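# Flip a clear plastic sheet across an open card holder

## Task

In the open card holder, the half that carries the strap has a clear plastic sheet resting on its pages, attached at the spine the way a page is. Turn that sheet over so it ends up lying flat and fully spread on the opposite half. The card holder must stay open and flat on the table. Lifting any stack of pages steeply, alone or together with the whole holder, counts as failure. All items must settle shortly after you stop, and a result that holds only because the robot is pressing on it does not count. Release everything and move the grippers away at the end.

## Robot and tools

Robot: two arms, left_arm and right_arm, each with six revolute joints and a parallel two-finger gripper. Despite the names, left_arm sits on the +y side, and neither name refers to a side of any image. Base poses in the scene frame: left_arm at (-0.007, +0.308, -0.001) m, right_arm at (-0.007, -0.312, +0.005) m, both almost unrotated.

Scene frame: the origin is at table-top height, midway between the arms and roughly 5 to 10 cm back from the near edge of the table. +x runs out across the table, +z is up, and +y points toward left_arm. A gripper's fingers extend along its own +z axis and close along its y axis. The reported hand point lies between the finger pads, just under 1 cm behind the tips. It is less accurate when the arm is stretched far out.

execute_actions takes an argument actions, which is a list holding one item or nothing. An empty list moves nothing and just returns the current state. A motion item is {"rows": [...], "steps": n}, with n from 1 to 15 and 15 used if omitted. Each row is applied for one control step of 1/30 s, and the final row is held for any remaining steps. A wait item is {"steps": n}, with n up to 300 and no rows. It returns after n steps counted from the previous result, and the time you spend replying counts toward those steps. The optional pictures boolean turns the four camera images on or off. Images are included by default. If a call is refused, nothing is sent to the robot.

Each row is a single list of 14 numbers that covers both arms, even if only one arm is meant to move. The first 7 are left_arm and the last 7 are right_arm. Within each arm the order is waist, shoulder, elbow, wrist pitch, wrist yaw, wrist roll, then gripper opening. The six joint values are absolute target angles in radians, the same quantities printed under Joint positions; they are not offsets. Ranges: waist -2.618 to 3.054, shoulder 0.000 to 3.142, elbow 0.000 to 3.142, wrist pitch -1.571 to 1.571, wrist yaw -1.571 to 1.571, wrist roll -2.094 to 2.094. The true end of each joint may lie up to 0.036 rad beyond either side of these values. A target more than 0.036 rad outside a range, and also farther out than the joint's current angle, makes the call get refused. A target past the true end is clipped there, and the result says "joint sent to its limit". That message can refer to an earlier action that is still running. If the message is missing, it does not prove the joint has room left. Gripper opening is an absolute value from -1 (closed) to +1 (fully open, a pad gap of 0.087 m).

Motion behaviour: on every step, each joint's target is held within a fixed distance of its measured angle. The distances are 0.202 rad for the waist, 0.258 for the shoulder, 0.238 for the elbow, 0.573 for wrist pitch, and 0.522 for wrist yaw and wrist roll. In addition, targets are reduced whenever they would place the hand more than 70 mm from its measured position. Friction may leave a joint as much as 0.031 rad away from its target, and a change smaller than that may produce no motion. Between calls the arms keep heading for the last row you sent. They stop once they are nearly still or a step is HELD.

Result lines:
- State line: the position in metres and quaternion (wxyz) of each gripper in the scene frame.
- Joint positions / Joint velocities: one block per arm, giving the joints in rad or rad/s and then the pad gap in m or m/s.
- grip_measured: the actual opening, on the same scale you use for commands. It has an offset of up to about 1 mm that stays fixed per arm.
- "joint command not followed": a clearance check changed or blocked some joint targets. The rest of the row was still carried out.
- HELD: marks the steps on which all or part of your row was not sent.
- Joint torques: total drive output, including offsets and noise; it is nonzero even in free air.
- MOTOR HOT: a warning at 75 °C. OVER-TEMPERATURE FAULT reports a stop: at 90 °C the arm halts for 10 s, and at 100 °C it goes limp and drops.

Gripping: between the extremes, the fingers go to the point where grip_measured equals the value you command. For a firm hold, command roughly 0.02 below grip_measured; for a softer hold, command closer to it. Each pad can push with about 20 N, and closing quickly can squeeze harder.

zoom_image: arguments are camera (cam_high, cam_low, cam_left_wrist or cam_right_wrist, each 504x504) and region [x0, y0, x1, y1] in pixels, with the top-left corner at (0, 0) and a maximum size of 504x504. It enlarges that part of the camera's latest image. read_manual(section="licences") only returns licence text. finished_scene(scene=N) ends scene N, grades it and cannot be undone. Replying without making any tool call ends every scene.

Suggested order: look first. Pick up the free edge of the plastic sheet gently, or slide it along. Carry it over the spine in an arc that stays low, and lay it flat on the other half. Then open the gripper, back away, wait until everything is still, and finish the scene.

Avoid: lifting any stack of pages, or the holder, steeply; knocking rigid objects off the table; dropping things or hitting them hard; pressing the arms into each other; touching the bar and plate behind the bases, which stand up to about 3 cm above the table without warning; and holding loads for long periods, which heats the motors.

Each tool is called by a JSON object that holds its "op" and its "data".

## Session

{"op": "execute_actions", "data": {"actions": []}}

Scene clock: 0.00 s of 4800.00 s.
left_arm: end_effector_position=(+0.3772, +0.3521, +0.3557) grip_measured=+1.000 end_effector_quat_wxyz=(+0.705, -0.044, +0.708, +0.007) | right_arm: end_effector_position=(+0.3671, -0.3367, +0.3679) grip_measured=+1.000 end_effector_quat_wxyz=(+0.708, +0.027, +0.705, -0.040)
Joint positions: left_arm=[-0.005  1.046  1.046  0.005 -0.009 -0.003  0.087] | right_arm=[-0.014  1.061  1.041 -0.006  0.01   0.004  0.087]
Joint velocities: left_arm=[ 0.007 -0.007 -0.002 -0.051 -0.037 -0.007  0.   ] | right_arm=[ 0.002 -0.002 -0.012 -0.022 -0.066  0.037  0.   ]
Joint torques (N m, as the arm reports them, + toward a larger angle): no reading

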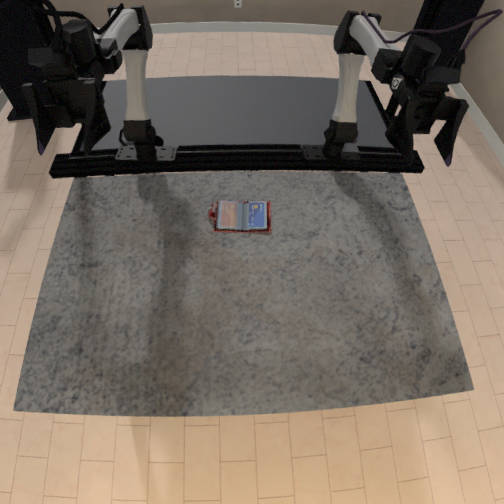

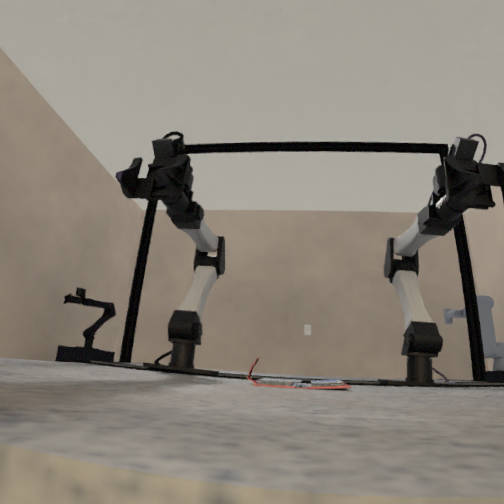

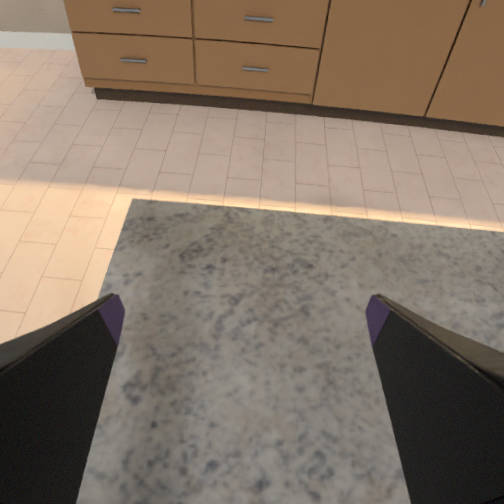

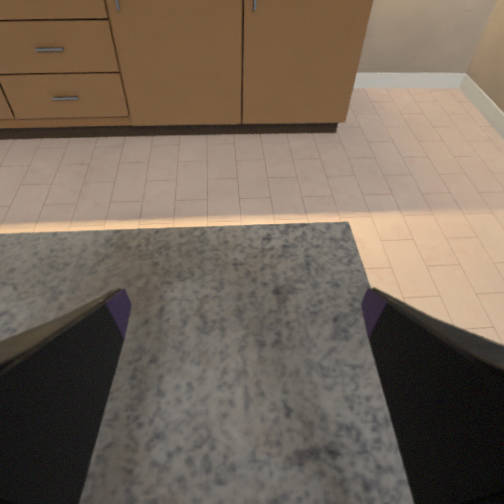

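{"op": "execute_actions", "data": {"actions": [{"rows":[[0,1.05,1.05,0,0,0,1,0.47,1.8,1.21,-0.595,-0.525,0.48,-0.55]]}], "pictures": false}}

{"op": "execute_actions", "data": {"actions": [{"steps":20}], "pictures": false}}

{"op": "execute_actions", "data": {"actions": [{"rows":[[0,1.05,1.05,0,0,0,1,0.47,1.91,1.21,-0.595,-0.525,0.48,-0.55]]}]}}

Scene clock: 12.00 s of 4800.00 s.
left_arm: end_effector_position=(+0.3772, +0.3521, +0.3557) grip_measured=+1.000 end_effector_quat_wxyz=(+0.705, -0.044, +0.708, +0.007) | right_arm: end_effector_position=(+0.3421, -0.0969, +0.1512) grip_measured=-0.550 end_effector_quat_wxyz=(+0.286, -0.068, +0.912, +0.285)
Joint positions: left_arm=[-0.005  1.046  1.046  0.005 -0.009 -0.003  0.087] | right_arm=[ 0.408  1.594  1.187 -0.415 -0.399  0.365  0.02 ]
Joint velocities: left_arm=[-0.007  0.002  0.022 -0.037 -0.051 -0.007  0.   ] | right_arm=[ 0.657  1.658  0.168 -0.579 -0.696  0.491 -0.001]
Joint torques (N m, as the arm reports them, + toward a larger angle): left_arm=[ 0.34 -2.12  7.04  1.71 -0.01 -0.05] | right_arm=[-0.52 -4.35  7.57  1.26 -0.08  0.  ]
Steps of this call (steps 1 to 90: nothing new was sent; then 8.50 s passed at rest; steps 91 to 105: all 15 steps of this action). Readings (joint positions):
91: left_arm=[-0.005 1.046 1.046 0.005 -0.009 -0.003] | right_arm=[-0.006 1.070 1.053 -0.035 -0.013 0.033]
92: left_arm=[-0.005 1.046 1.046 0.005 -0.009 -0.003] | right_arm=[0.017 1.090 1.077 -0.072 -0.050 0.068]
94: left_arm=[-0.005 1.046 1.046 0.005 -0.009 -0.003] | right_arm=[0.072 1.145 1.116 -0.136 -0.123 0.130]
98: left_arm=[-0.005 1.046 1.046 0.005 -0.009 -0.003] | right_arm=[0.190 1.277 1.155 -0.253 -0.241 0.233]
105: the state above

Scene clock: 12.67 s of 4800.00 s.
left_arm: end_effector_position=(+0.3772, +0.3521, +0.3557) grip_measured=+1.000 end_effector_quat_wxyz=(+0.705, -0.044, +0.708, +0.007) | right_arm: end_effector_position=(+0.2844, -0.0731, +0.0690) grip_measured=-0.550 end_effector_quat_wxyz=(+0.069, -0.019, +0.954, +0.292)
Joint positions: left_arm=[-0.005  1.046  1.046  0.005 -0.009 -0.003  0.087] | right_arm=[ 0.471  1.814  1.196 -0.581 -0.519  0.471  0.02 ]
Joint velocities: left_arm=[ 0.007  0.002 -0.002 -0.037 -0.007  0.095  0.   ] | right_arm=[ 0.002 -0.012  0.002 -0.037  0.051  0.051 -0.001]
Joint torques (N m, as the arm reports them, + toward a larger angle): left_arm=[ 0.54 -2.22  7.13  1.73  0.   -0.04] | right_arm=[-0.42 -8.63  7.65  1.01 -0.35 -0.02]
Steps of this call (steps 1 to 20: the robot went on to your last target). Readings (joint positions):
1: left_arm=[-0.005 1.046 1.046 0.005 -0.009 -0.003] | right_arm=[0.429 1.654 1.193 -0.437 -0.421 0.383]
2: left_arm=[-0.005 1.046 1.046 0.005 -0.009 -0.003] | right_arm=[0.446 1.712 1.196 -0.459 -0.441 0.400]
4: left_arm=[-0.005 1.046 1.046 0.005 -0.009 -0.003] | right_arm=[0.467 1.799 1.196 -0.513 -0.470 0.427]
8: left_arm=[-0.005 1.046 1.046 0.005 -0.009 -0.003] | right_arm=[0.471 1.826 1.196 -0.571 -0.498 0.455]
20: the state above

Scene clock: 13.17 s of 4800.00 s.
left_arm: end_effector_position=(+0.3772, +0.3521, +0.3557) grip_measured=+1.000 end_effector_quat_wxyz=(+0.705, -0.044, +0.708, +0.007) | right_arm: end_effector_position=(+0.2797, -0.0757, +0.0390) grip_measured=-0.550 end_effector_quat_wxyz=(+0.026, -0.006, +0.961, +0.276)
Joint positions: left_arm=[-0.005  1.046  1.046  0.005 -0.009 -0.003  0.087] | right_arm=[ 0.471  1.908  1.203 -0.59  -0.522  0.473  0.02 ]
Joint velocities: left_arm=[-0.007 -0.027  0.002 -0.022  0.022  0.037  0.   ] | right_arm=[-0.002 -0.002 -0.002  0.022  0.022 -0.022 -0.001]
Joint torques (N m, as the arm reports them, + toward a larger angle): left_arm=[ 0.39 -2.13  7.07  1.73  0.01 -0.08] | right_arm=[-0.44 -7.97  6.7   0.91 -0.32 -0.01]
Steps of this call (steps 1 to 15: all 15 steps of this action). Readings (joint positions):
1: left_arm=[-0.005 1.046 1.046 0.005 -0.009 -0.003] | right_arm=[0.471 1.822 1.198 -0.582 -0.521 0.471]
2: left_arm=[-0.005 1.046 1.046 0.005 -0.009 -0.003] | right_arm=[0.471 1.837 1.202 -0.582 -0.522 0.471]
4: left_arm=[-0.005 1.046 1.046 0.005 -0.009 -0.003] | right_arm=[0.471 1.874 1.203 -0.583 -0.522 0.472]
8: left_arm=[-0.005 1.046 1.046 0.005 -0.009 -0.003] | right_arm=[0.471 1.908 1.203 -0.590 -0.522 0.473]
15: the state above

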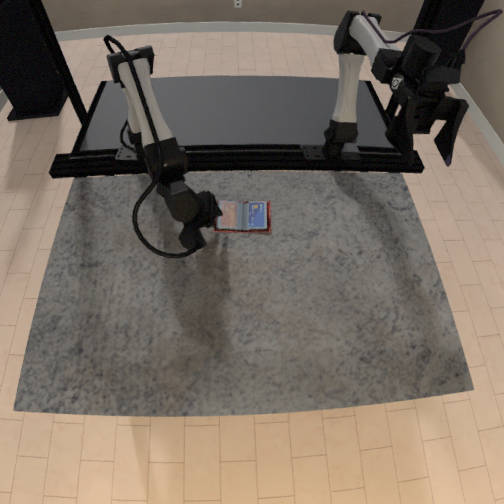

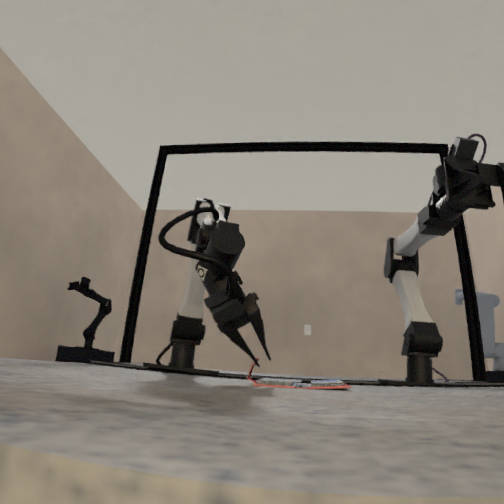

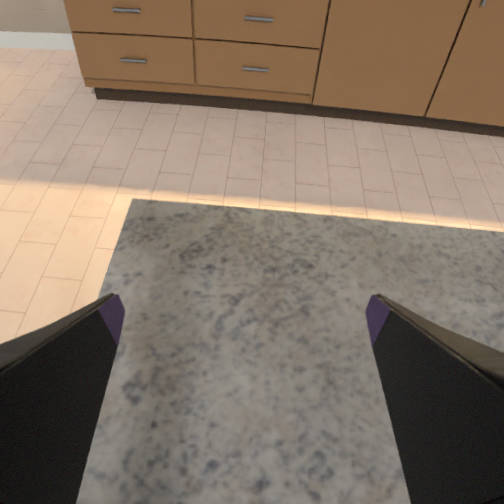

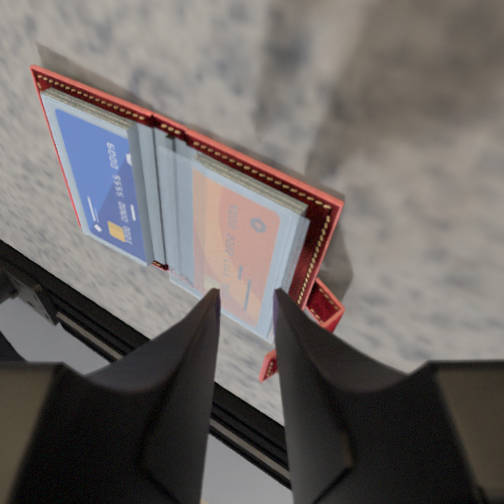

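{"op": "execute_actions", "data": {"actions": [{"rows":[[0,1.05,1.05,0,0,0,1,0.47,1.95,1.21,-0.56,-0.525,0.48,-0.5],[0,1.05,1.05,0,0,0,1,0.47,1.95,1.21,-0.56,-0.525,0.48,-0.5],[0,1.05,1.05,0,0,0,1,0.47,1.95,1.21,-0.56,-0.525,0.48,-0.5],[0,1.05,1.05,0,0,0,1,0.47,1.98,1.21,-0.545,-0.525,0.48,-0.5]]}]}}

Scene clock: 18.53 s of 4800.00 s.
left_arm: end_effector_position=(+0.3772, +0.3521, +0.3557) grip_measured=+1.000 end_effector_quat_wxyz=(+0.705, -0.044, +0.708, +0.007) | right_arm: end_effector_position=(+0.2800, -0.0763, +0.0181) grip_measured=-0.500 end_effector_quat_wxyz=(+0.009, -0.001, +0.963, +0.269)
Joint positions: left_arm=[-0.005  1.046  1.046  0.005 -0.009 -0.003  0.087] | right_arm=[ 0.471  1.972  1.203 -0.564 -0.522  0.473  0.022]
Joint velocities: left_arm=[ 0.007  0.002  0.007  0.051 -0.007 -0.066  0.   ] | right_arm=[-0.012  0.007 -0.017  0.037  0.007 -0.022  0.   ]
Joint torques (N m, as the arm reports them, + toward a larger angle): left_arm=[ 0.45 -2.27  6.95  1.71 -0.05 -0.03] | right_arm=[-0.43 -7.75  6.54  1.06 -0.32 -0.02]
Steps of this call (steps 1 to 15: the robot went on to your last target; steps 16 to 90: nothing new was sent; then 1.87 s passed at rest; steps 91 to 105: all 15 steps of this action). Readings (joint positions):
91: left_arm=[-0.005 1.046 1.046 0.005 -0.009 -0.003] | right_arm=[0.471 1.911 1.203 -0.589 -0.522 0.473]
92: left_arm=[-0.005 1.046 1.046 0.005 -0.009 -0.003] | right_arm=[0.471 1.915 1.203 -0.584 -0.522 0.473]
94: left_arm=[-0.005 1.046 1.046 0.005 -0.009 -0.003] | right_arm=[0.471 1.930 1.203 -0.579 -0.522 0.473]
98: left_arm=[-0.005 1.046 1.046 0.005 -0.009 -0.003] | right_arm=[0.471 1.967 1.203 -0.569 -0.522 0.473]
105: the state above

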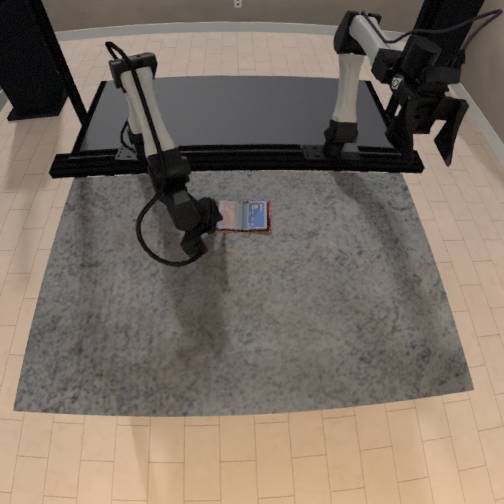

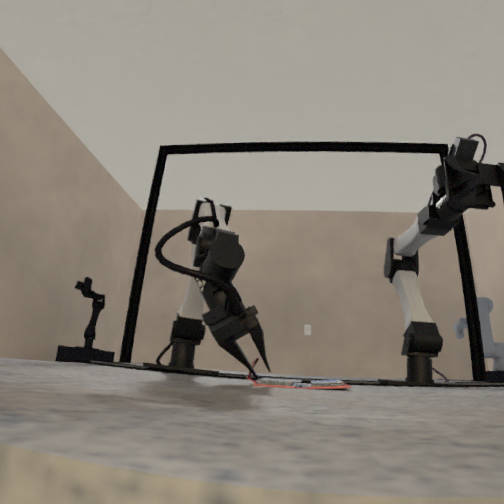

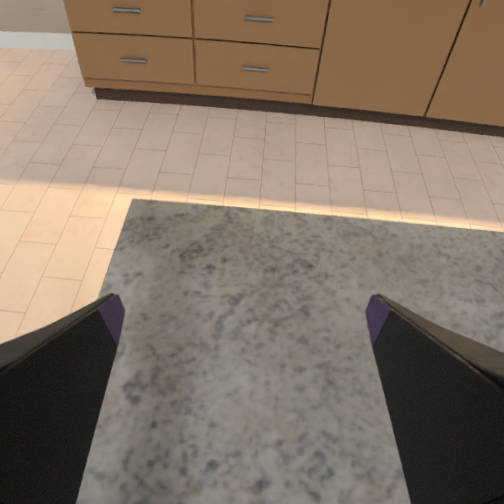

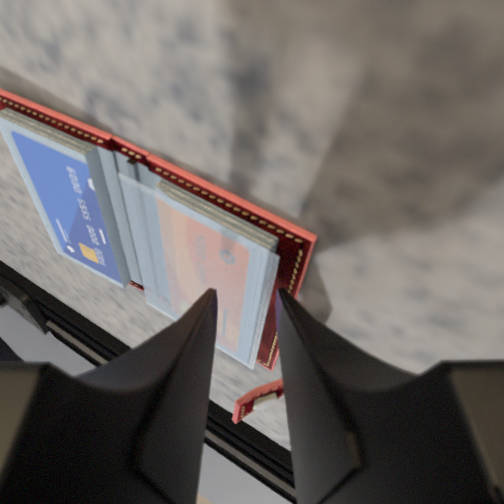

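{"op": "execute_actions", "data": {"actions": [{"rows":[[0,1.05,1.05,0,0,0,1,0.47,2.01,1.21,-0.55,-0.525,0.48,-0.55]]}], "pictures": false}}

{"op": "execute_actions", "data": {"actions": [{"rows":[[0,1.05,1.05,0,0,0,1,0.47,1.99,1.21,-0.55,-0.525,0.48,-0.58],[0,1.05,1.05,0,0,0,1,0.47,1.99,1.21,-0.55,-0.525,0.48,-0.61],[0,1.05,1.05,0,0,0,1,0.47,1.99,1.21,-0.55,-0.525,0.48,-0.64],[0,1.05,1.05,0,0,0,1,0.47,1.99,1.21,-0.55,-0.525,0.48,-0.67],[0,1.05,1.05,0,0,0,1,0.47,1.99,1.21,-0.55,-0.525,0.48,-0.7],[0,1.05,1.05,0,0,0,1,0.47,1.99,1.21,-0.55,-0.525,0.48,-0.73],[0,1.05,1.05,0,0,0,1,0.47,1.99,1.21,-0.55,-0.525,0.48,-0.76],[0,1.05,1.05,0,0,0,1,0.47,1.99,1.21,-0.55,-0.525,0.48,-0.79],[0,1.05,1.05,0,0,0,1,0.47,1.99,1.21,-0.55,-0.525,0.48,-0.82],[0,1.05,1.05,0,0,0,1,0.47,1.99,1.21,-0.55,-0.525,0.48,-0.85]]}]}}

{"op": "zoom_image", "data": {"camera": "cam_right_wrist", "region": [170, 200, 350, 380]}}

Scene clock: 26.30 s of 4800.00 s.
left_arm: end_effector_position=(+0.3772, +0.3521, +0.3557) grip_measured=+1.000 end_effector_quat_wxyz=(+0.705, -0.044, +0.708, +0.007) | right_arm: end_effector_position=(+0.2787, -0.0765, +0.0110) grip_measured=-0.550 end_effector_quat_wxyz=(+0.001, +0.002, +0.964, +0.267)
Joint positions: left_arm=[-0.005  1.046  1.046  0.005 -0.009 -0.003  0.087] | right_arm=[ 0.471  1.994  1.203 -0.559 -0.526  0.474  0.02 ]
Joint velocities: left_arm=[ 0.002  0.002 -0.002 -0.007 -0.007  0.022  0.   ] | right_arm=[-0.007  0.002 -0.012 -0.022  0.007  0.007  0.   ]
Joint torques (N m, as the arm reports them, + toward a larger angle): left_arm=[ 0.41 -2.22  7.02  1.69 -0.02 -0.08] | right_arm=[-0.46 -7.36  6.42  0.99 -0.29 -0.03]
Steps of this call (steps 1 to 15: the robot went on to your last target; steps 16 to 90: nothing new was sent; then 4.27 s passed at rest; steps 91 to 105: all 15 steps of this action). Readings (joint positions):
91: left_arm=[-0.005 1.046 1.046 0.005 -0.009 -0.003] | right_arm=[0.471 1.974 1.203 -0.562 -0.522 0.473]
92: left_arm=[-0.005 1.046 1.046 0.005 -0.009 -0.003] | right_arm=[0.471 1.977 1.203 -0.560 -0.523 0.473]
94: left_arm=[-0.005 1.046 1.046 0.005 -0.009 -0.003] | right_arm=[0.471 1.988 1.203 -0.560 -0.523 0.473]
98: left_arm=[-0.005 1.046 1.046 0.005 -0.009 -0.003] | right_arm=[0.471 1.994 1.203 -0.559 -0.525 0.474]
105: the state above

Scene clock: 26.80 s of 4800.00 s.
left_arm: end_effector_position=(+0.3772, +0.3521, +0.3557) grip_measured=+1.000 end_effector_quat_wxyz=(+0.705, -0.044, +0.708, +0.007) | right_arm: end_effector_position=(+0.2787, -0.0765, +0.0110) grip_measured=-0.850 end_effector_quat_wxyz=(+0.001, +0.002, +0.964, +0.267)
Joint positions: left_arm=[-0.005  1.046  1.046  0.005 -0.009 -0.003  0.087] | right_arm=[ 0.471  1.994  1.203 -0.559 -0.526  0.474  0.007]
Joint velocities: left_arm=[ 0.007 -0.002  0.022  0.022 -0.066 -0.051  0.   ] | right_arm=[-0.007  0.002  0.012  0.081 -0.051 -0.007 -0.   ]
Joint torques (N m, as the arm reports them, + toward a larger angle): left_arm=[ 0.42 -2.14  7.15  1.75 -0.02 -0.04] | right_arm=[-0.4  -8.8   6.46  0.98 -0.28 -0.03]
Steps of this call (steps 1 to 15: all 15 steps of this action). Readings (joint positions):
1: left_arm=[-0.005 1.046 1.046 0.005 -0.009 -0.003] | right_arm=[0.471 1.994 1.203 -0.559 -0.526 0.474]
2: left_arm=[-0.005 1.046 1.046 0.005 -0.009 -0.003] | right_arm=[0.471 1.994 1.203 -0.559 -0.526 0.474]
4: left_arm=[-0.005 1.046 1.046 0.005 -0.009 -0.003] | right_arm=[0.471 1.994 1.203 -0.559 -0.526 0.474]
8: left_arm=[-0.005 1.046 1.046 0.005 -0.009 -0.003] | right_arm=[0.471 1.994 1.203 -0.559 -0.526 0.474]
15: the state above

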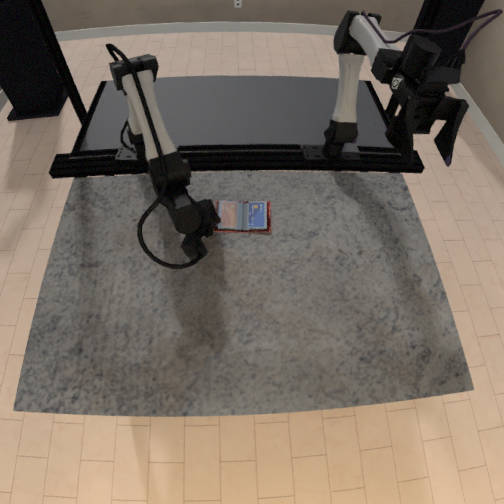

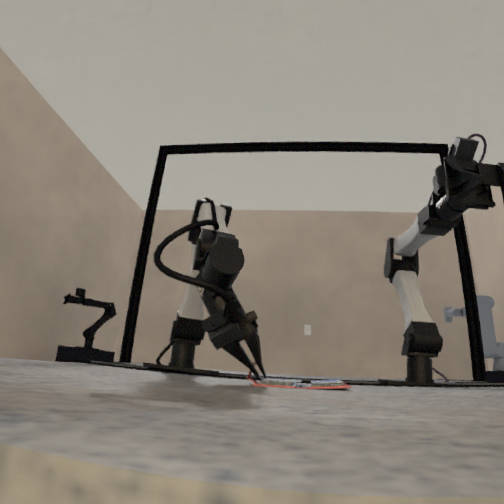

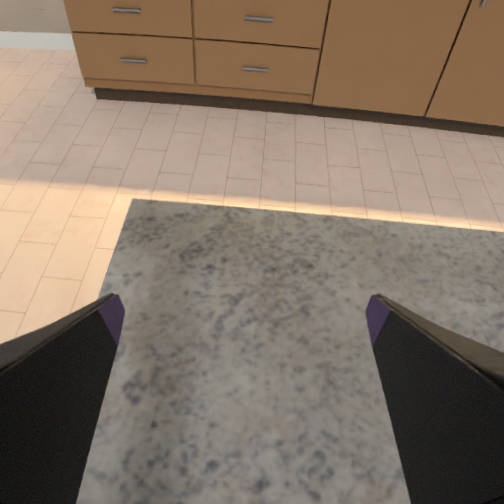

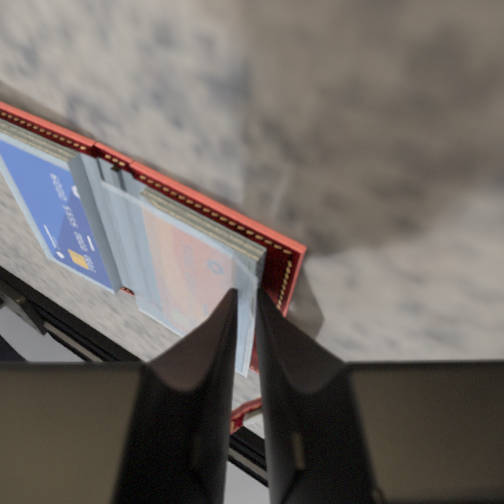

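Region (170, 200, 350, 380) of cam_right_wrist's 504x504 image, scaled by 2.800, with more detail than that image has.

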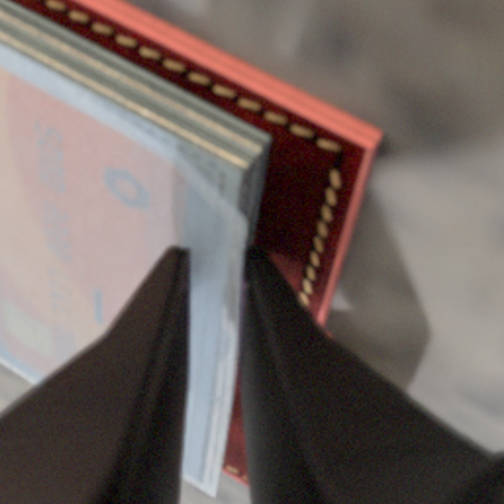

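{"op": "execute_actions", "data": {"actions": [{"rows":[[0,1.05,1.05,0,0,0,1,0.47,1.955,1.21,-0.55,-0.54,0.48,-0.87],[0,1.05,1.05,0,0,0,1,0.47,1.955,1.21,-0.55,-0.54,0.48,-0.89],[0,1.05,1.05,0,0,0,1,0.47,1.955,1.21,-0.55,-0.54,0.48,-0.91],[0,1.05,1.05,0,0,0,1,0.47,1.955,1.21,-0.55,-0.54,0.48,-0.93],[0,1.05,1.05,0,0,0,1,0.47,1.955,1.21,-0.55,-0.54,0.48,-0.95],[0,1.05,1.05,0,0,0,1,0.47,1.955,1.21,-0.55,-0.54,0.48,-0.97],[0,1.05,1.05,0,0,0,1,0.47,1.955,1.21,-0.55,-0.54,0.48,-1]]}], "pictures": false}}

{"op": "execute_actions", "data": {"actions": [{"rows":[[0,1.05,1.05,0,0,0,1,0.49,1.93,1.21,-0.55,-0.54,0.48,-1],[0,1.05,1.05,0,0,0,1,0.49,1.93,1.21,-0.55,-0.54,0.48,-1],[0,1.05,1.05,0,0,0,1,0.49,1.93,1.21,-0.55,-0.54,0.48,-1],[0,1.05,1.05,0,0,0,1,0.505,1.91,1.21,-0.55,-0.54,0.48,-1]]}]}}

Scene clock: 34.43 s of 4800.00 s.
left_arm: end_effector_position=(+0.3772, +0.3521, +0.3557) grip_measured=+1.000 end_effector_quat_wxyz=(+0.705, -0.044, +0.708, +0.007) | right_arm: end_effector_position=(+0.2801, -0.0740, +0.0205) grip_measured=-0.997 end_effector_quat_wxyz=(+0.010, -0.002, +0.961, +0.276)
Joint positions: left_arm=[-0.005  1.046  1.046  0.005 -0.009 -0.003  0.087] | right_arm=[ 0.471  1.969  1.203 -0.559 -0.536  0.474  0.   ]
Joint velocities: left_arm=[-0.002  0.002 -0.012 -0.022 -0.066  0.037  0.   ] | right_arm=[-0.002 -0.002 -0.007  0.007  0.037  0.037  0.   ]
Joint torques (N m, as the arm reports them, + toward a larger angle): left_arm=[ 0.33 -2.11  6.91  1.71 -0.04 -0.05] | right_arm=[-0.43 -9.34  6.53  1.   -0.34 -0.03]
Steps of this call (steps 1 to 15: the robot went on to your last target; steps 16 to 90: nothing new was sent; then 4.13 s passed at rest; steps 91 to 105: all 15 steps of this action). Readings (joint positions):
91: left_arm=[-0.005 1.046 1.046 0.005 -0.009 -0.003] | right_arm=[0.471 1.993 1.203 -0.559 -0.527 0.474]
92: left_arm=[-0.005 1.046 1.046 0.005 -0.009 -0.003] | right_arm=[0.471 1.989 1.203 -0.559 -0.527 0.474]
94: left_arm=[-0.005 1.046 1.046 0.005 -0.009 -0.003] | right_arm=[0.471 1.978 1.203 -0.559 -0.530 0.474]
98: left_arm=[-0.005 1.046 1.046 0.005 -0.009 -0.003] | right_arm=[0.471 1.969 1.203 -0.559 -0.534 0.474]
105: the state above

Scene clock: 34.93 s of 4800.00 s.
left_arm: end_effector_position=(+0.3772, +0.3521, +0.3557) grip_measured=+1.000 end_effector_quat_wxyz=(+0.705, -0.044, +0.708, +0.007) | right_arm: end_effector_position=(+0.2767, -0.0635, +0.0364) grip_measured=-0.997 end_effector_quat_wxyz=(+0.026, -0.022, +0.958, +0.286)
Joint positions: left_arm=[-0.005  1.046  1.046  0.005 -0.009 -0.003  0.087] | right_arm=[ 0.5    1.922  1.203 -0.559 -0.537  0.474  0.   ]
Joint velocities: left_arm=[-0.007  0.007 -0.007 -0.037 -0.022 -0.051  0.   ] | right_arm=[-0.002  0.002  0.007 -0.037 -0.051 -0.007  0.   ]
Joint torques (N m, as the arm reports them, + toward a larger angle): left_arm=[ 0.26 -2.09  7.12  1.68 -0.01 -0.05] | right_arm=[ 0.05 -8.94  6.76  1.09 -0.33 -0.03]
Steps of this call (steps 1 to 15: all 15 steps of this action). Readings (joint positions):
1: left_arm=[-0.005 1.046 1.046 0.005 -0.009 -0.003] | right_arm=[0.472 1.967 1.203 -0.559 -0.536 0.474]
2: left_arm=[-0.005 1.046 1.046 0.005 -0.009 -0.003] | right_arm=[0.474 1.964 1.203 -0.559 -0.536 0.474]
4: left_arm=[-0.005 1.046 1.046 0.005 -0.009 -0.003] | right_arm=[0.481 1.951 1.203 -0.559 -0.536 0.474]
8: left_arm=[-0.005 1.046 1.046 0.005 -0.009 -0.003] | right_arm=[0.498 1.924 1.203 -0.559 -0.537 0.474]
15: the state above

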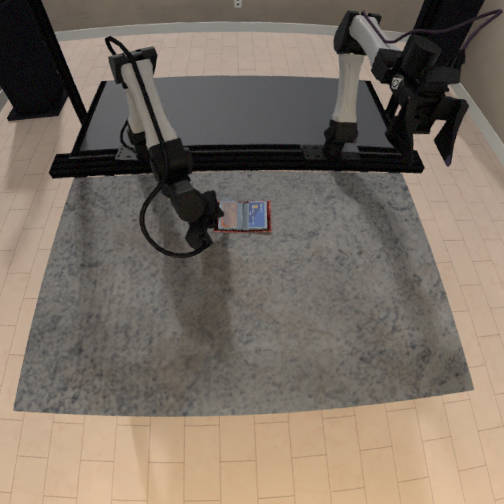

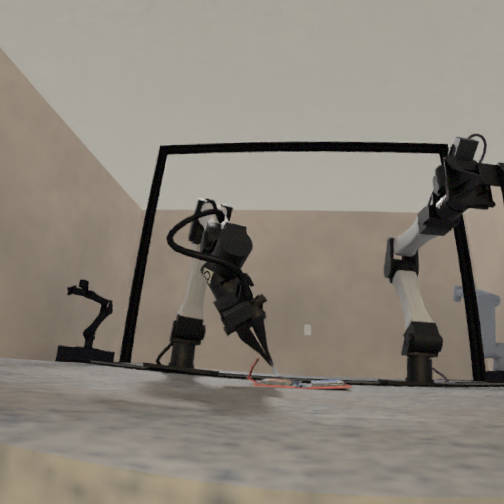

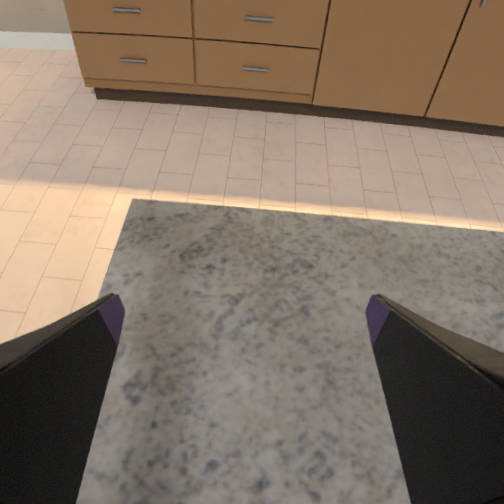

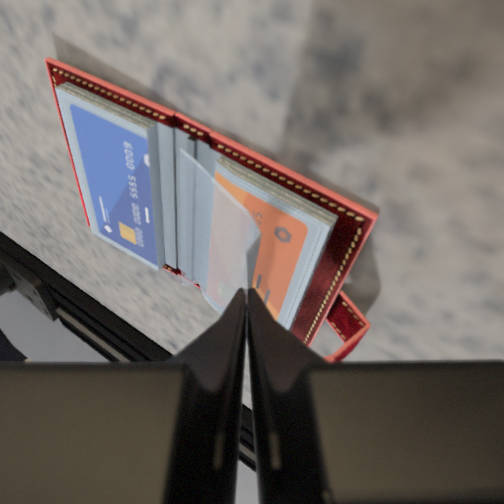

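{"op": "execute_actions", "data": {"actions": [{"rows":[[0,1.05,1.05,0,0,0,1,0.515,1.94,1.24,-0.61,-0.51,0.5,-1],[0,1.05,1.05,0,0,0,1,0.53,1.95,1.27,-0.635,-0.495,0.515,-1],[0,1.05,1.05,0,0,0,1,0.545,1.96,1.3,-0.66,-0.48,0.53,-1],[0,1.05,1.05,0,0,0,1,0.56,1.97,1.33,-0.685,-0.46,0.545,-1],[0,1.05,1.05,0,0,0,1,0.575,1.98,1.36,-0.71,-0.445,0.56,-1],[0,1.05,1.05,0,0,0,1,0.59,1.99,1.39,-0.735,-0.43,0.575,-1],[0,1.05,1.05,0,0,0,1,0.605,2.0,1.42,-0.76,-0.41,0.59,-1],[0,1.05,1.05,0,0,0,1,0.62,2.01,1.45,-0.78,-0.395,0.605,-1],[0,1.05,1.05,0,0,0,1,0.635,2.02,1.48,-0.8,-0.38,0.62,-1],[0,1.05,1.05,0,0,0,1,0.65,2.03,1.51,-0.82,-0.36,0.635,-1],[0,1.05,1.05,0,0,0,1,0.67,2.04,1.54,-0.84,-0.345,0.65,-1],[0,1.05,1.05,0,0,0,1,0.69,2.055,1.575,-0.85,-0.33,0.665,-1]]}], "pictures": false}}

{"op": "execute_actions", "data": {"actions": [{"rows":[[0,1.05,1.05,0,0,0,1,0.702,2.075,1.6,-0.87,-0.32,0.675,-1],[0,1.05,1.05,0,0,0,1,0.714,2.095,1.63,-0.88,-0.31,0.685,-1],[0,1.05,1.05,0,0,0,1,0.726,2.115,1.655,-0.89,-0.3,0.695,-1],[0,1.05,1.05,0,0,0,1,0.738,2.135,1.685,-0.9,-0.29,0.705,-1],[0,1.05,1.05,0,0,0,1,0.75,2.155,1.71,-0.91,-0.28,0.715,-1],[0,1.05,1.05,0,0,0,1,0.762,2.175,1.74,-0.92,-0.27,0.725,-1],[0,1.05,1.05,0,0,0,1,0.774,2.195,1.765,-0.93,-0.26,0.735,-1],[0,1.05,1.05,0,0,0,1,0.786,2.215,1.795,-0.94,-0.25,0.745,-1],[0,1.05,1.05,0,0,0,1,0.798,2.235,1.82,-0.95,-0.235,0.755,-1],[0,1.05,1.05,0,0,0,1,0.812,2.255,1.85,-0.955,-0.225,0.765,-1]]}]}}

Scene clock: 50.23 s of 4800.00 s.
left_arm: end_effector_position=(+0.3772, +0.3521, +0.3557) grip_measured=+1.000 end_effector_quat_wxyz=(+0.705, -0.044, +0.708, +0.007) | right_arm: end_effector_position=(+0.2827, +0.0040, +0.0683) grip_measured=-0.997 end_effector_quat_wxyz=(+0.029, -0.028, +0.974, +0.224)
Joint positions: left_arm=[-0.005  1.046  1.046  0.005 -0.009 -0.003  0.087] | right_arm=[ 0.689  2.033  1.554 -0.787 -0.372  0.627  0.   ]
Joint velocities: left_arm=[-0.012 -0.007  0.002  0.037  0.007 -0.081  0.   ] | right_arm=[ 0.232  0.022  0.139 -0.212  0.11   0.198 -0.   ]
Joint torques (N m, as the arm reports them, + toward a larger angle): left_arm=[ 0.31 -2.02  7.02  1.67  0.   -0.03] | right_arm=[-1.18 -7.9   7.54  0.7   0.02  0.  ]
Steps of this call (steps 1 to 15: the robot went on to your last target; steps 16 to 90: nothing new was sent; then 11.80 s passed at rest; steps 91 to 105: all 15 steps of this action). Readings (joint positions):
91: left_arm=[-0.005 1.046 1.046 0.005 -0.009 -0.003] | right_arm=[0.501 1.922 1.206 -0.565 -0.534 0.477]
92: left_arm=[-0.005 1.046 1.046 0.005 -0.009 -0.003] | right_arm=[0.504 1.925 1.216 -0.579 -0.527 0.483]
94: left_arm=[-0.005 1.046 1.046 0.005 -0.009 -0.003] | right_arm=[0.520 1.941 1.260 -0.614 -0.508 0.500]
98: left_arm=[-0.005 1.046 1.046 0.005 -0.009 -0.003] | right_arm=[0.583 1.980 1.380 -0.686 -0.458 0.545]
105: the state above

Scene clock: 50.73 s of 4800.00 s.
left_arm: end_effector_position=(+0.3772, +0.3521, +0.3557) grip_measured=+1.000 end_effector_quat_wxyz=(+0.705, -0.044, +0.708, +0.007) | right_arm: end_effector_position=(+0.2786, +0.0515, +0.0401) grip_measured=-0.997 end_effector_quat_wxyz=(+0.012, -0.019, +0.988, +0.153)
Joint positions: left_arm=[-0.005  1.046  1.046  0.005 -0.009 -0.003  0.087] | right_arm=[ 0.818  2.248  1.825 -0.924 -0.248  0.744  0.   ]
Joint velocities: left_arm=[ 0.002 -0.012 -0.012 -0.022 -0.051  0.066  0.   ] | right_arm=[ 0.017 -0.002  0.012 -0.154  0.051  0.125 -0.   ]
Joint torques (N m, as the arm reports them, + toward a larger angle): left_arm=[ 0.34 -2.22  7.12  1.69  0.02 -0.05] | right_arm=[ -0.82 -10.17   8.57   0.76   0.     0.01]
Steps of this call (steps 1 to 15: all 15 steps of this action). Readings (joint positions):
1: left_arm=[-0.005 1.046 1.046 0.005 -0.009 -0.003] | right_arm=[0.696 2.036 1.563 -0.800 -0.365 0.635]
2: left_arm=[-0.005 1.046 1.046 0.005 -0.009 -0.003] | right_arm=[0.700 2.045 1.578 -0.816 -0.357 0.643]
4: left_arm=[-0.005 1.046 1.046 0.005 -0.009 -0.003] | right_arm=[0.711 2.078 1.625 -0.843 -0.337 0.661]
8: left_arm=[-0.005 1.046 1.046 0.005 -0.009 -0.003] | right_arm=[0.752 2.165 1.731 -0.882 -0.297 0.698]
15: the state above

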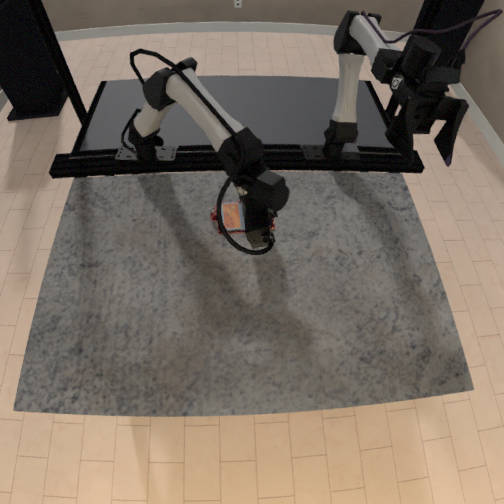

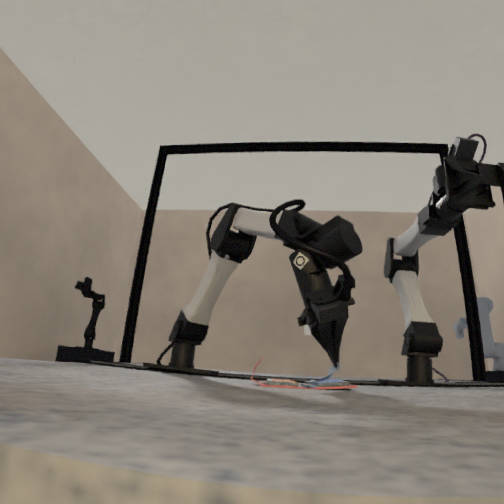

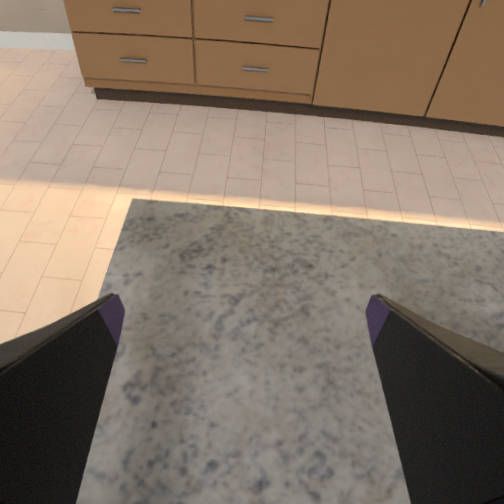

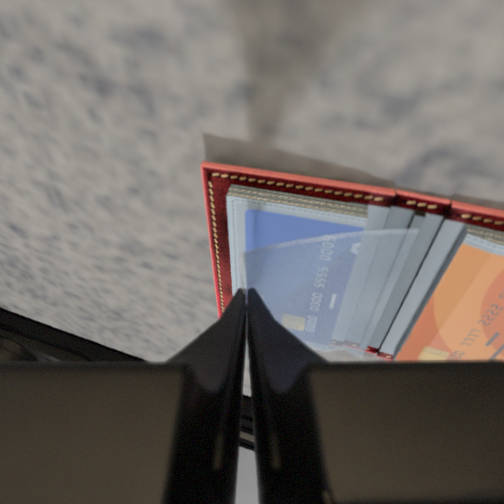

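{"op": "execute_actions", "data": {"actions": [{"rows":[[0,1.05,1.05,0,0,0,1,0.812,2.255,1.85,-0.955,-0.225,0.765,-0.3]]}], "pictures": false}}

{"op": "execute_actions", "data": {"actions": [{"rows":[[0,1.05,1.05,0,0,0,1,0.78,2.05,1.83,-1.15,-0.225,0.765,-0.3]]}], "pictures": false}}

{"op": "execute_actions", "data": {"actions": [{"steps":20}]}}

Scene clock: 56.03 s of 4800.00 s.
left_arm: end_effector_position=(+0.3772, +0.3521, +0.3557) grip_measured=+1.000 end_effector_quat_wxyz=(+0.705, -0.044, +0.708, +0.007) | right_arm: end_effector_position=(+0.2786, +0.0483, +0.0401) grip_measured=-0.300 end_effector_quat_wxyz=(+0.012, -0.010, +0.990, +0.143)
Joint positions: left_arm=[-0.005  1.046  1.046  0.005 -0.009 -0.003  0.087] | right_arm=[ 0.818  2.248  1.83  -0.941 -0.231  0.758  0.031]
Joint velocities: left_arm=[-0.002 -0.012  0.002 -0.022 -0.081  0.066  0.   ] | right_arm=[-0.007 -0.002 -0.012  0.037 -0.066 -0.007 -0.001]
Joint torques (N m, as the arm reports them, + toward a larger angle): left_arm=[ 0.36 -2.23  6.99  1.68  0.02  0.01] | right_arm=[ -0.78 -10.35   8.23   0.71  -0.02   0.  ]
Steps of this call (steps 1 to 30: the robot went on to your last target; steps 31 to 90: nothing new was sent; then 1.80 s passed at rest; steps 91 to 105: all 15 steps of this action). Readings (joint positions):
91: left_arm=[-0.005 1.046 1.046 0.005 -0.009 -0.003] | right_arm=[0.818 2.248 1.830 -0.940 -0.231 0.758]
92: left_arm=[-0.005 1.046 1.046 0.005 -0.009 -0.003] | right_arm=[0.818 2.248 1.830 -0.940 -0.231 0.758]
94: left_arm=[-0.005 1.046 1.046 0.005 -0.009 -0.003] | right_arm=[0.818 2.248 1.830 -0.940 -0.231 0.758]
98: left_arm=[-0.005 1.046 1.046 0.005 -0.009 -0.003] | right_arm=[0.818 2.248 1.830 -0.941 -0.231 0.758]
105: the state above

Scene clock: 56.53 s of 4800.00 s.
left_arm: end_effector_position=(+0.3772, +0.3521, +0.3557) grip_measured=+1.000 end_effector_quat_wxyz=(+0.705, -0.044, +0.708, +0.007) | right_arm: end_effector_position=(+0.2578, +0.0186, +0.1241) grip_measured=-0.300 end_effector_quat_wxyz=(+0.024, +0.001, +0.988, +0.152)
Joint positions: left_arm=[-0.005  1.046  1.046  0.005 -0.009 -0.003  0.087] | right_arm=[ 0.792  2.038  1.831 -1.127 -0.231  0.758  0.031]
Joint velocities: left_arm=[ 0.012 -0.002  0.002 -0.007  0.007 -0.007  0.   ] | right_arm=[ 0.007  0.017 -0.012 -0.095 -0.081 -0.095  0.001]
Joint torques (N m, as the arm reports them, + toward a larger angle): left_arm=[ 0.4  -2.14  7.1   1.66 -0.01 -0.08] | right_arm=[-1.17 -8.57  6.53  0.79 -0.04  0.  ]
Steps of this call (steps 1 to 15: all 15 steps of this action). Readings (joint positions):
1: left_arm=[-0.005 1.046 1.046 0.005 -0.009 -0.003] | right_arm=[0.817 2.236 1.829 -0.954 -0.231 0.758]
2: left_arm=[-0.005 1.046 1.046 0.005 -0.009 -0.003] | right_arm=[0.815 2.214 1.822 -0.988 -0.231 0.758]
4: left_arm=[-0.005 1.046 1.046 0.005 -0.009 -0.003] | right_arm=[0.808 2.145 1.821 -1.048 -0.231 0.758]
8: left_arm=[-0.005 1.046 1.046 0.005 -0.009 -0.003] | right_arm=[0.793 2.034 1.829 -1.096 -0.231 0.758]
15: the state above

Scene clock: 57.20 s of 4800.00 s.
left_arm: end_effector_position=(+0.3772, +0.3521, +0.3557) grip_measured=+1.000 end_effector_quat_wxyz=(+0.705, -0.044, +0.708, +0.007) | right_arm: end_effector_position=(+0.2563, +0.0172, +0.1238) grip_measured=-0.300 end_effector_quat_wxyz=(+0.021, +0.002, +0.989, +0.149)
Joint positions: left_arm=[-0.005  1.046  1.046  0.005 -0.009 -0.003  0.087] | right_arm=[ 0.792  2.038  1.831 -1.136 -0.231  0.758  0.031]
Joint velocities: left_arm=[-0.012 -0.012 -0.022  0.022 -0.051  0.022  0.   ] | right_arm=[ 0.012  0.002 -0.007  0.037 -0.051  0.022  0.   ]
Joint torques (N m, as the arm reports them, + toward a larger angle): left_arm=[ 0.22 -2.06  7.02  1.74 -0.05 -0.05] | right_arm=[-1.2  -8.56  6.51  0.76 -0.03  0.  ]
Steps of this call (steps 1 to 15: the robot went on to your last target; steps 16 to 20: nothing new was sent). Readings (joint positions):
1: left_arm=[-0.005 1.046 1.046 0.005 -0.009 -0.003] | right_arm=[0.792 2.038 1.831 -1.130 -0.231 0.758]
2: left_arm=[-0.005 1.046 1.046 0.005 -0.009 -0.003] | right_arm=[0.792 2.038 1.831 -1.131 -0.231 0.758]
4: left_arm=[-0.005 1.046 1.046 0.005 -0.009 -0.003] | right_arm=[0.792 2.038 1.831 -1.133 -0.231 0.758]
8: left_arm=[-0.005 1.046 1.046 0.005 -0.009 -0.003] | right_arm=[0.792 2.038 1.831 -1.135 -0.231 0.758]
20: the state above
All arms were judged still, so your last target was given up. Only a new action makes them travel on or press farther. Fingers that are still opening or closing keep moving.

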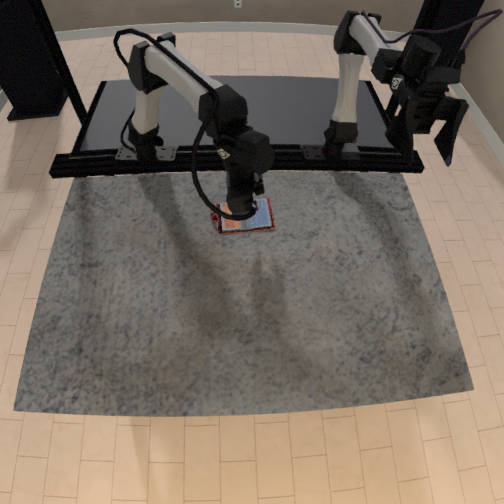

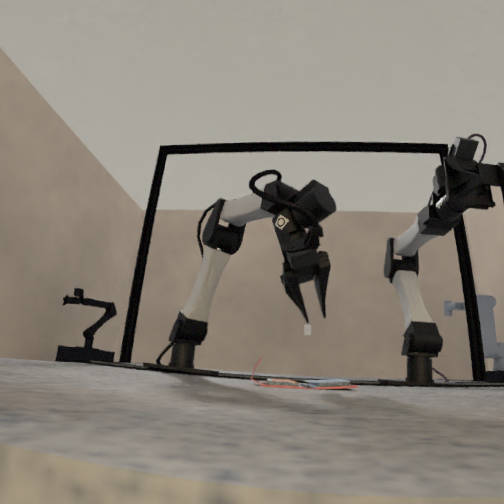

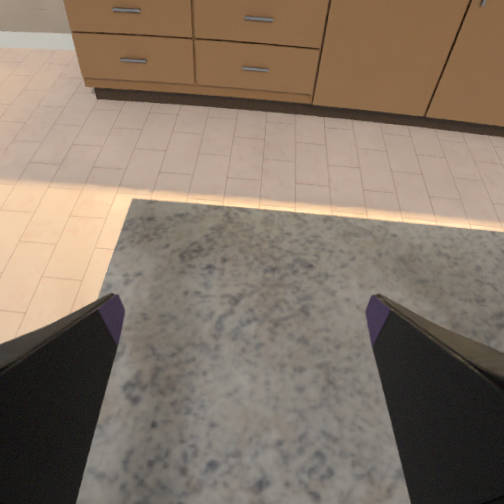

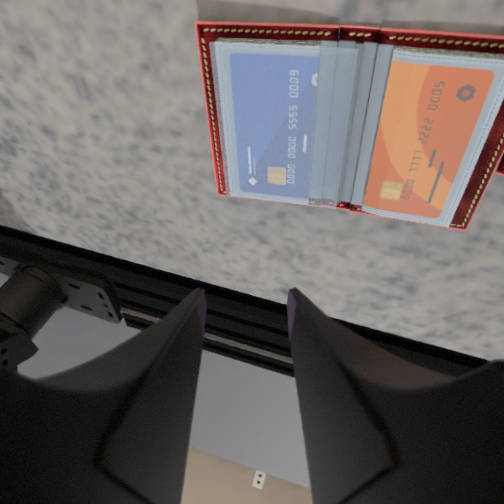

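{"op": "finished_scene", "data": {"scene": 2}}

The scene is finished: the task was done.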